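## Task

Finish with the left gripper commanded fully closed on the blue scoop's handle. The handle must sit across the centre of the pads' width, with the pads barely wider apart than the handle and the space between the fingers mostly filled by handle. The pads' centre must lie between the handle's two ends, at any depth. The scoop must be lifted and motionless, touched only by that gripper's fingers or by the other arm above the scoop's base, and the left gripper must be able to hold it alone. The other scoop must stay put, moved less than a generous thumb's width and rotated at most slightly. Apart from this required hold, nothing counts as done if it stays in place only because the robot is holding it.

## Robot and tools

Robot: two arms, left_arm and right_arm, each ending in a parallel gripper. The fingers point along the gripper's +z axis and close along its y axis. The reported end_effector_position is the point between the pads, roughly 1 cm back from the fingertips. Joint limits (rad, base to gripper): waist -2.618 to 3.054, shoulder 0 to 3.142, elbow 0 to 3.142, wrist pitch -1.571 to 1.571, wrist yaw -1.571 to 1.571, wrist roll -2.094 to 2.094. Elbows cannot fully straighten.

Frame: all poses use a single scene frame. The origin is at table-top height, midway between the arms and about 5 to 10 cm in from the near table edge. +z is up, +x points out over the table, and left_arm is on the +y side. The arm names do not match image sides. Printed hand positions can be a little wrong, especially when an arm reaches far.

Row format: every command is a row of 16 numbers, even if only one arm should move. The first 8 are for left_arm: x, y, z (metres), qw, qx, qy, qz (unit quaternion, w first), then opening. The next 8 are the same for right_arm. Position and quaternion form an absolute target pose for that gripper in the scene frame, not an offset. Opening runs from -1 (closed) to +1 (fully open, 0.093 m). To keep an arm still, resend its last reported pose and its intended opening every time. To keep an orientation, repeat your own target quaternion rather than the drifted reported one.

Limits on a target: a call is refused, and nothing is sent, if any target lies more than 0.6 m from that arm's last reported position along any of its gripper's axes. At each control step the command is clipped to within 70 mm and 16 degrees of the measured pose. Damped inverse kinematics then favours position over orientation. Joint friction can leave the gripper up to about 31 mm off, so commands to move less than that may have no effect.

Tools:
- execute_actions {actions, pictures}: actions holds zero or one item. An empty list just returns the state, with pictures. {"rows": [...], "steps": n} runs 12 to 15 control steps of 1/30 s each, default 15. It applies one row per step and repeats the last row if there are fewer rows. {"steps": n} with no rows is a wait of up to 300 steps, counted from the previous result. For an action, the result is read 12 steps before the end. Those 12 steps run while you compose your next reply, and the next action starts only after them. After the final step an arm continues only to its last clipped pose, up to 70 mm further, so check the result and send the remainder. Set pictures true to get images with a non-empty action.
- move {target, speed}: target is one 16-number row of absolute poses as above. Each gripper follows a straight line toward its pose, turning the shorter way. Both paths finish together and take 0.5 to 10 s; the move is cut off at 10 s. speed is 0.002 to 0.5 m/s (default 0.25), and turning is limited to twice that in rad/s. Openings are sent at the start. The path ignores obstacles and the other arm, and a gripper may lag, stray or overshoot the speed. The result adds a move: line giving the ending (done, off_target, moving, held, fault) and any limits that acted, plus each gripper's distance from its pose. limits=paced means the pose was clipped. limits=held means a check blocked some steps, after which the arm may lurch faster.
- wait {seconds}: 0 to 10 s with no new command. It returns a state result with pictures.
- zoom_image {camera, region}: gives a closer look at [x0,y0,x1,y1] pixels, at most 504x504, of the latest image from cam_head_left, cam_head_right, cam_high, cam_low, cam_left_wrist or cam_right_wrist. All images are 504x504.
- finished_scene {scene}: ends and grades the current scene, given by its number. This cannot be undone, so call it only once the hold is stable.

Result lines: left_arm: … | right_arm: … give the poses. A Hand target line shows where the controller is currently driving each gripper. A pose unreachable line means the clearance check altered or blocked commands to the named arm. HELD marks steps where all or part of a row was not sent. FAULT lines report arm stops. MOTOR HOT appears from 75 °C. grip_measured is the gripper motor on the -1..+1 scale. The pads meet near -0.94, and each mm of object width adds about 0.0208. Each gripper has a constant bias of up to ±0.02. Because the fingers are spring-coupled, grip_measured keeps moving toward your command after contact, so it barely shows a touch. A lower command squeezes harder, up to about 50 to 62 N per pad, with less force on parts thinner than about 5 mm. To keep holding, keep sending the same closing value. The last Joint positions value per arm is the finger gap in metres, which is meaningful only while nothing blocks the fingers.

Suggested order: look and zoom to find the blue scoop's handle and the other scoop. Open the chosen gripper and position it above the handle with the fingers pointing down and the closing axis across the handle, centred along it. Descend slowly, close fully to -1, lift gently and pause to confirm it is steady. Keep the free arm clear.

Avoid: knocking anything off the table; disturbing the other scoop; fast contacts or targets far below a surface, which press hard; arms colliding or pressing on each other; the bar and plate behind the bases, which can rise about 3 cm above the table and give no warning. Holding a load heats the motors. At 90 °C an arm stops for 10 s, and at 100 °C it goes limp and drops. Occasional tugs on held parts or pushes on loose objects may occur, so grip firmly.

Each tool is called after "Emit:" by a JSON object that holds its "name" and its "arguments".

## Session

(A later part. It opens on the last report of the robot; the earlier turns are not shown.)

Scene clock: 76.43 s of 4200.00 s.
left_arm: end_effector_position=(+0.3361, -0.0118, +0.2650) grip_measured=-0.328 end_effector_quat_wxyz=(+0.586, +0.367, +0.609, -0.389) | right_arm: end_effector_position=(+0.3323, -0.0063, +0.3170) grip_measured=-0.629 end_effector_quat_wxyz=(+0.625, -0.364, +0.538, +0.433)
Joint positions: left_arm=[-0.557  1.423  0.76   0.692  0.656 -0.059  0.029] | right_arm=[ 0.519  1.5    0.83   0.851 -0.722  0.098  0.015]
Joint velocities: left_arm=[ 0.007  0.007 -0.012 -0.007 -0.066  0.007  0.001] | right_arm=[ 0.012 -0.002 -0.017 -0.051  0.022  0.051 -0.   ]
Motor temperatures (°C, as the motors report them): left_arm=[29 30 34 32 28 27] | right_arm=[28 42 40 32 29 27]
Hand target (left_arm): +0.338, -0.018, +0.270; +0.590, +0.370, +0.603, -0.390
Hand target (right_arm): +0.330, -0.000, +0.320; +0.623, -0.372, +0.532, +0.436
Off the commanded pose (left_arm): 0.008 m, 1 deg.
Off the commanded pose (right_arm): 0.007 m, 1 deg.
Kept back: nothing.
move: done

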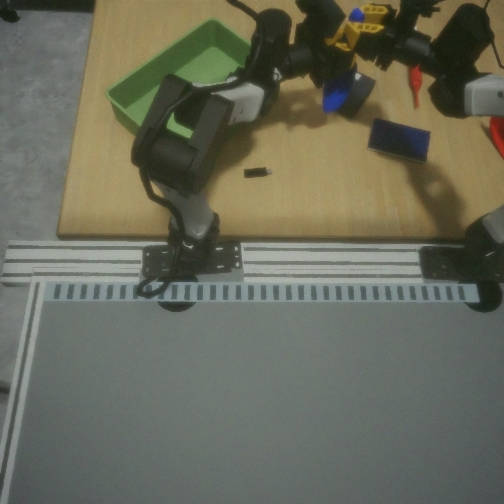

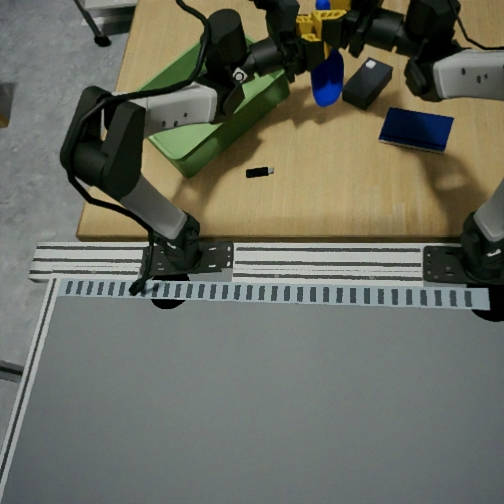

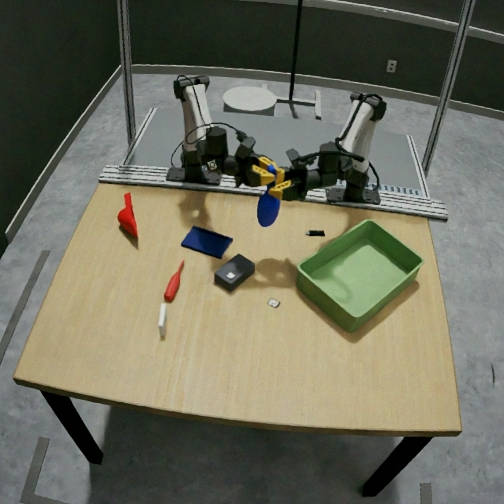

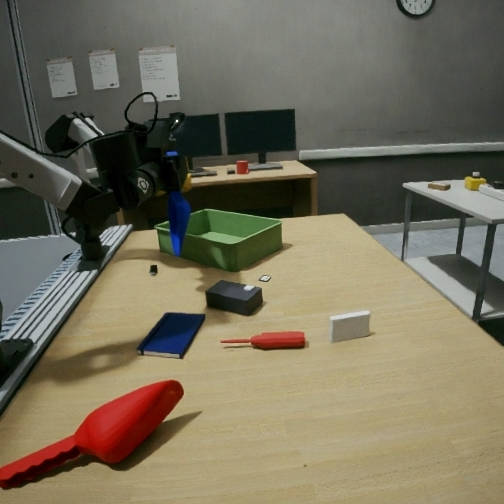

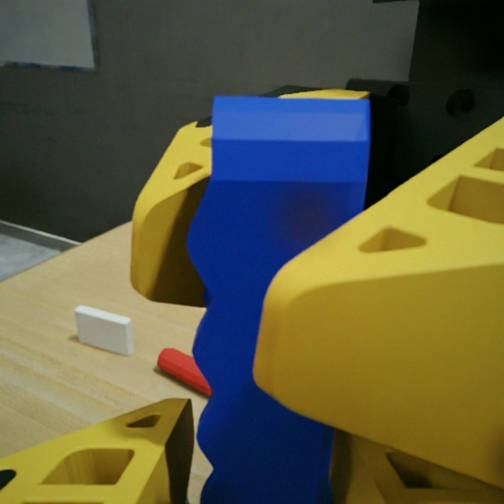

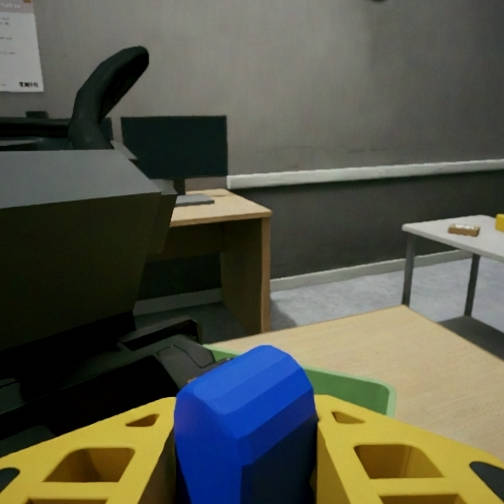

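Emit:
{"name": "move", "arguments": {"target": [0.3361, -0.0118, 0.2650, 0.586, 0.367, 0.609, -0.389, -1, 0.3323, -0.0063, 0.3170, 0.625, -0.364, 0.538, 0.433, -1], "speed": 0.03}}

Scene clock: 77.43 s of 4200.00 s.
left_arm: end_effector_position=(+0.3352, -0.0125, +0.2647) grip_measured=-0.656 end_effector_quat_wxyz=(+0.585, +0.369, +0.608, -0.390) | right_arm: end_effector_position=(+0.3327, -0.0065, +0.3172) grip_measured=-0.629 end_effector_quat_wxyz=(+0.625, -0.363, +0.538, +0.433)
Joint positions: left_arm=[-0.558  1.423  0.76   0.69   0.66  -0.055  0.014] | right_arm=[ 0.519  1.5    0.83   0.851 -0.719  0.099  0.015]
Joint velocities: left_arm=[-0.017 -0.017 -0.022  0.051 -0.022 -0.007 -0.   ] | right_arm=[-0.012 -0.012 -0.002  0.051 -0.007  0.007 -0.001]
Motor temperatures (°C, as the motors report them): left_arm=[29 30 34 32 28 27] | right_arm=[28 42 40 32 29 27]
Hand target (left_arm): +0.336, -0.012, +0.265; +0.586, +0.367, +0.609, -0.389
Hand target (right_arm): +0.332, -0.006, +0.317; +0.625, -0.364, +0.538, +0.433
Off the commanded pose (left_arm): 0.001 m, 0 deg.
Off the commanded pose (right_arm): 0.000 m, 0 deg.
Kept back: nothing.
move: done

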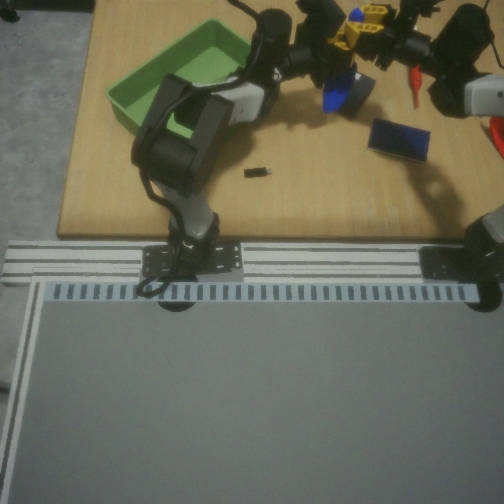

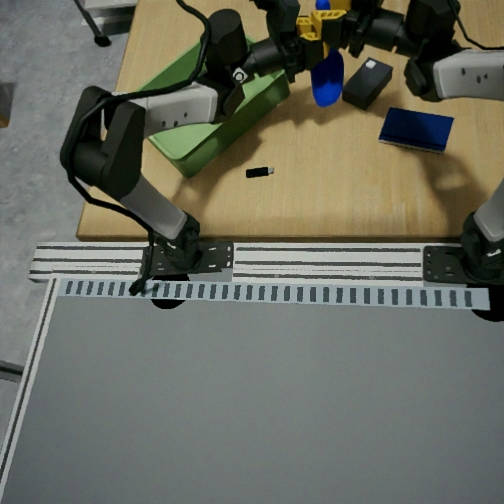

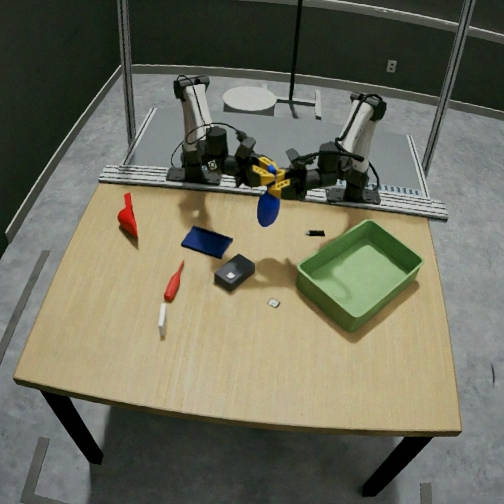

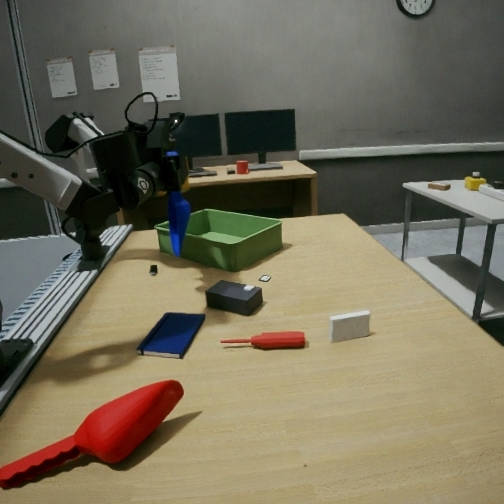

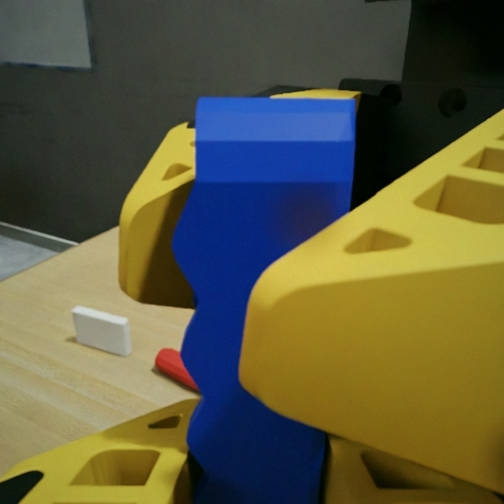

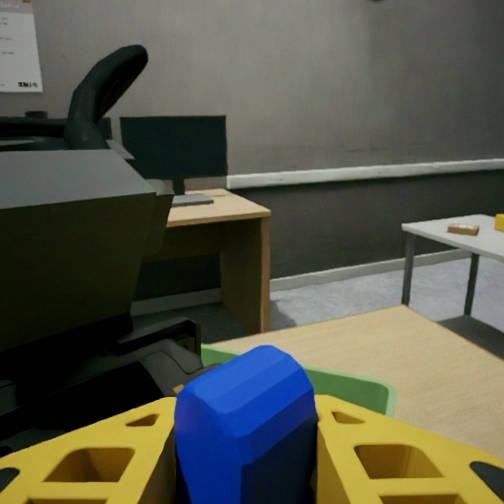

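Emit:
{"name": "move", "arguments": {"target": [0.3361, -0.0118, 0.2650, 0.586, 0.367, 0.609, -0.389, -1, 0.3323, -0.0063, 0.3190, 0.625, -0.364, 0.538, 0.433, -0.22], "speed": 0.03}}

Emit:
{"name": "move", "arguments": {"target": [0.3361, -0.0118, 0.2650, 0.586, 0.367, 0.609, -0.389, -1, 0.305, -0.082, 0.325, 0.625, -0.364, 0.538, 0.433, -0.22], "speed": 0.1}}

Scene clock: 78.97 s of 4200.00 s.
left_arm: end_effector_position=(+0.3351, -0.0126, +0.2646) grip_measured=-0.656 end_effector_quat_wxyz=(+0.585, +0.370, +0.608, -0.390) | right_arm: end_effector_position=(+0.3328, -0.0065, +0.3172) grip_measured=-0.223 end_effector_quat_wxyz=(+0.625, -0.363, +0.538, +0.433)
Joint positions: left_arm=[-0.558  1.423  0.76   0.689  0.661 -0.055  0.014] | right_arm=[ 0.519  1.5    0.83   0.851 -0.719  0.099  0.034]
Joint velocities: left_arm=[ 0.007 -0.007 -0.002 -0.051  0.022 -0.051 -0.001] | right_arm=[ 0.002  0.017 -0.002  0.007 -0.022 -0.037  0.   ]
Motor temperatures (°C, as the motors report them): left_arm=[29 30 34 32 28 27] | right_arm=[28 42 40 32 29 27]
Hand target (left_arm): +0.336, -0.012, +0.265; +0.586, +0.367, +0.609, -0.389
Hand target (right_arm): +0.332, -0.006, +0.319; +0.625, -0.364, +0.538, +0.433
Off the commanded pose (left_arm): 0.001 m, 0 deg.
Off the commanded pose (right_arm): 0.002 m, 0 deg.
Kept back: nothing.
move: done

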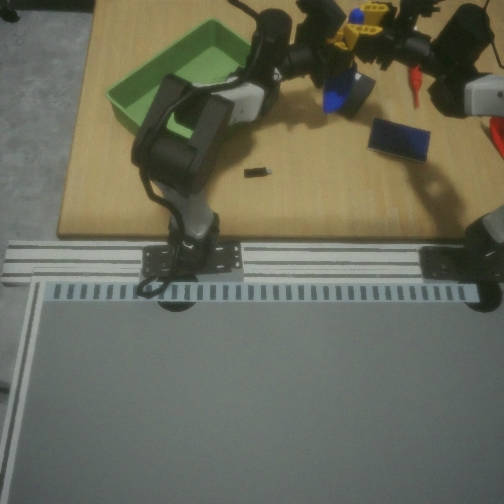

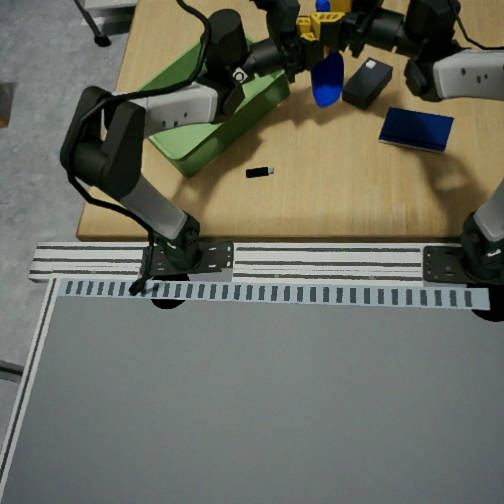

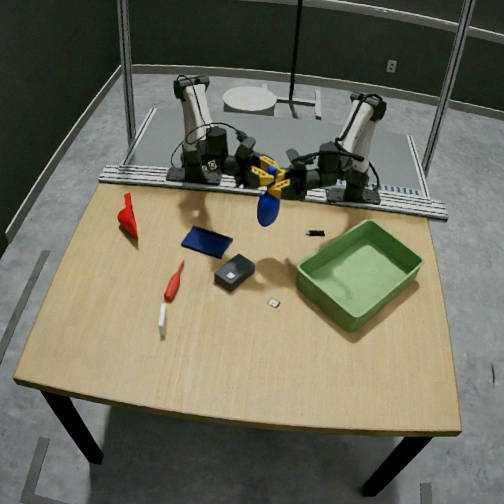

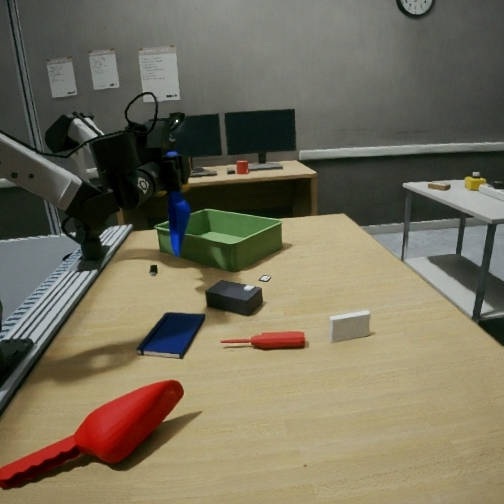

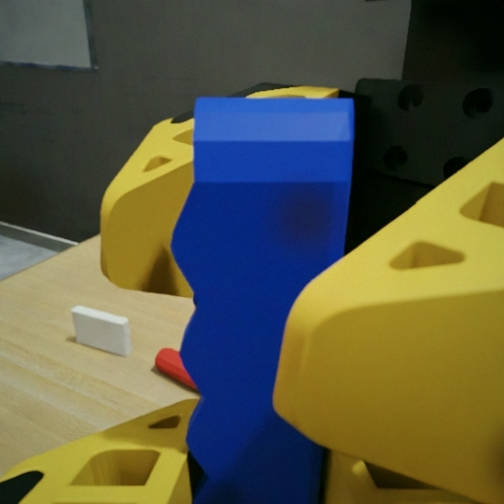

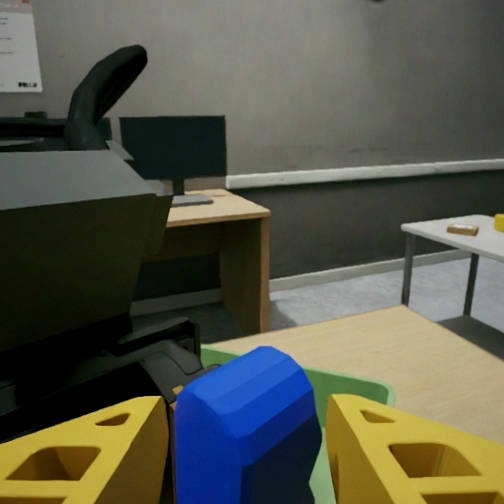

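Scene clock: 80.27 s of 4200.00 s.
left_arm: end_effector_position=(+0.3351, -0.0126, +0.2646) grip_measured=-0.656 end_effector_quat_wxyz=(+0.585, +0.370, +0.608, -0.390) | right_arm: end_effector_position=(+0.3091, -0.0805, +0.3364) grip_measured=-0.223 end_effector_quat_wxyz=(+0.641, -0.368, +0.524, +0.424)
Joint positions: left_arm=[-0.558  1.423  0.76   0.689  0.661 -0.055  0.014] | right_arm=[ 0.307  1.284  0.703  0.85  -0.92   0.154  0.034]
Joint velocities: left_arm=[ 0.007  0.002 -0.002 -0.022 -0.066 -0.051  0.   ] | right_arm=[-0.007  0.002  0.012 -0.022 -0.007 -0.007 -0.   ]
Motor temperatures (°C, as the motors report them): left_arm=[29 30 34 33 28 27] | right_arm=[28 42 39 32 29 27]
Hand target (left_arm): +0.336, -0.012, +0.265; +0.586, +0.367, +0.609, -0.389
Hand target (right_arm): +0.305, -0.082, +0.325; +0.625, -0.364, +0.538, +0.433
Off the commanded pose (left_arm): 0.001 m, 0 deg.
Off the commanded pose (right_arm): 0.012 m, 3 deg.
Kept back: nothing.
move: off_target (right_arm)

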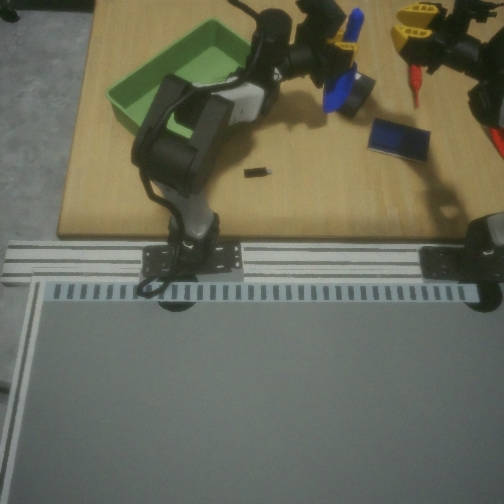

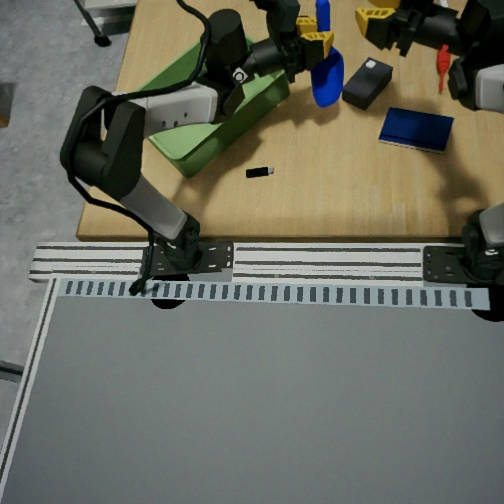

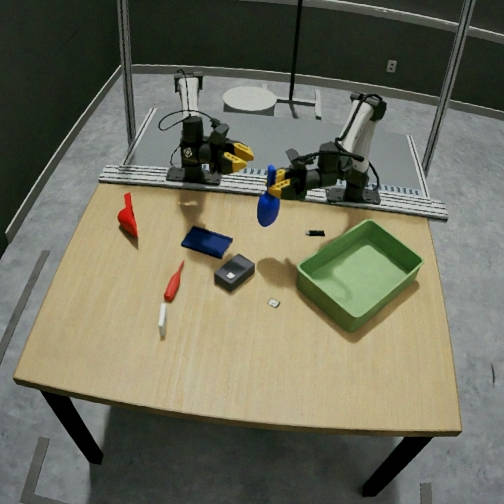

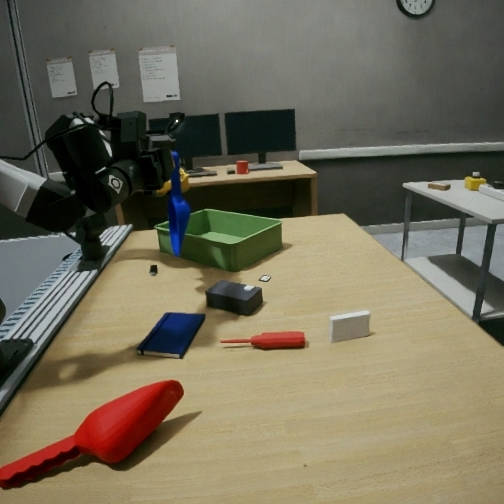

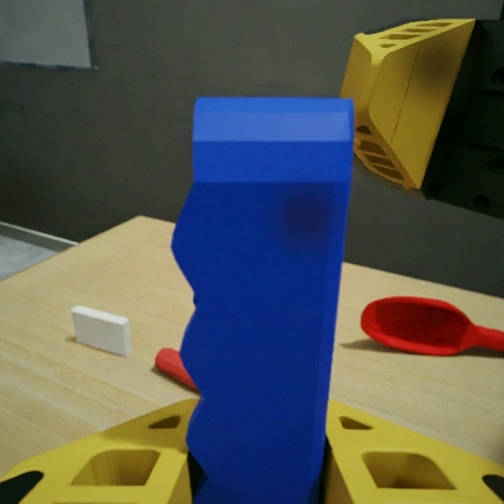

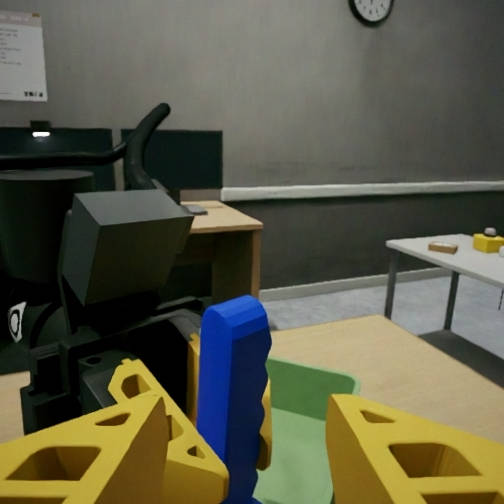

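The left gripper now holds the scoop alone. Before finishing I'll check where the grasp sits on the handle.

Emit:
{"name": "zoom_image", "arguments": {"camera": "cam_low", "region": [140, 140, 220, 220]}}

Emit:
{"name": "zoom_image", "arguments": {"camera": "cam_high", "region": [240, 150, 320, 230]}}

Emit:
{"name": "zoom_image", "arguments": {"camera": "cam_right_wrist", "region": [140, 280, 364, 504]}}

Region (140, 140, 220, 220) of cam_low's 504x504 image, scaled by 6.300, with more detail than that image has.

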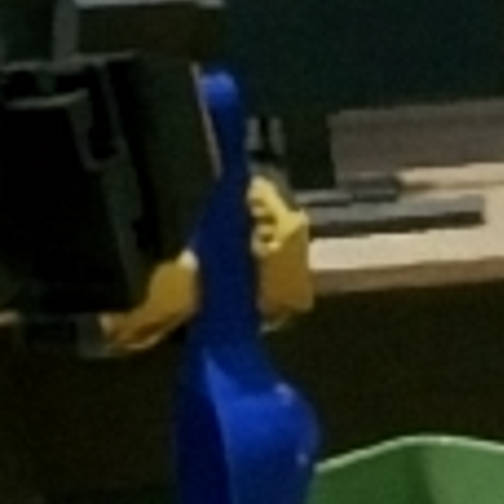

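Region (240, 150, 320, 230) of cam_high's 504x504 image, scaled by 6.300, with more detail than that image has.

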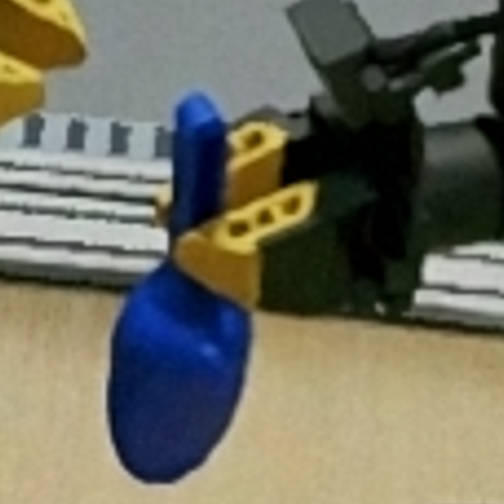

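Region (140, 280, 364, 504) of cam_right_wrist's 504x504 image, scaled by 2.250, with more detail than that image has.

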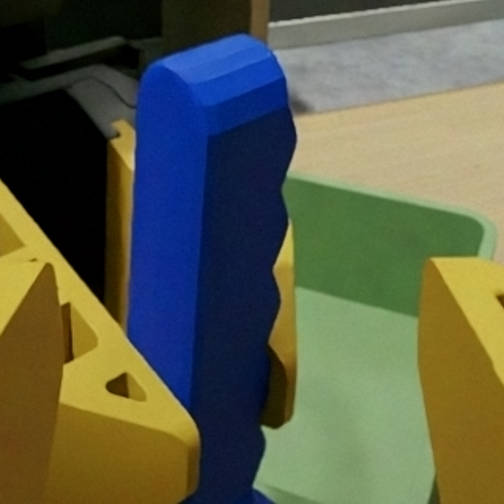

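Emit:
{"name": "zoom_image", "arguments": {"camera": "cam_left_wrist", "region": [130, 380, 400, 504]}}

Emit:
{"name": "zoom_image", "arguments": {"camera": "cam_head_right", "region": [270, 0, 370, 100]}}

Region (130, 380, 400, 504) of cam_left_wrist's 504x504 image, scaled by 1.867, with more detail than that image has; it fills the top 231 rows of this view, and the rest is white.

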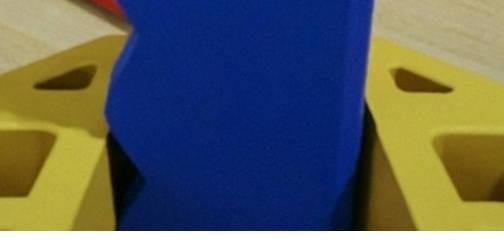

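Region (270, 0, 370, 100) of cam_head_right's 504x504 image, scaled by 5.040, with more detail than that image has.

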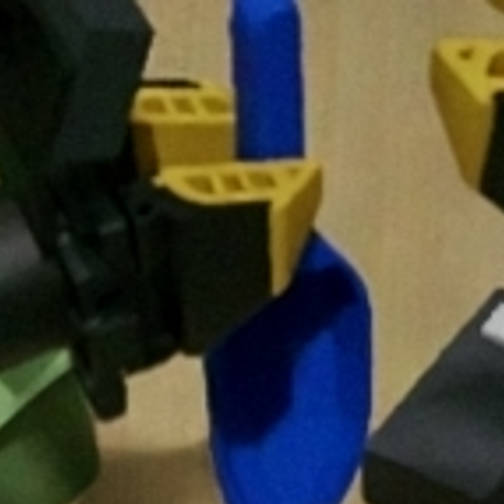

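Emit:
{"name": "finished_scene", "arguments": {"scene": 1}}

The scene is finished: the task was done.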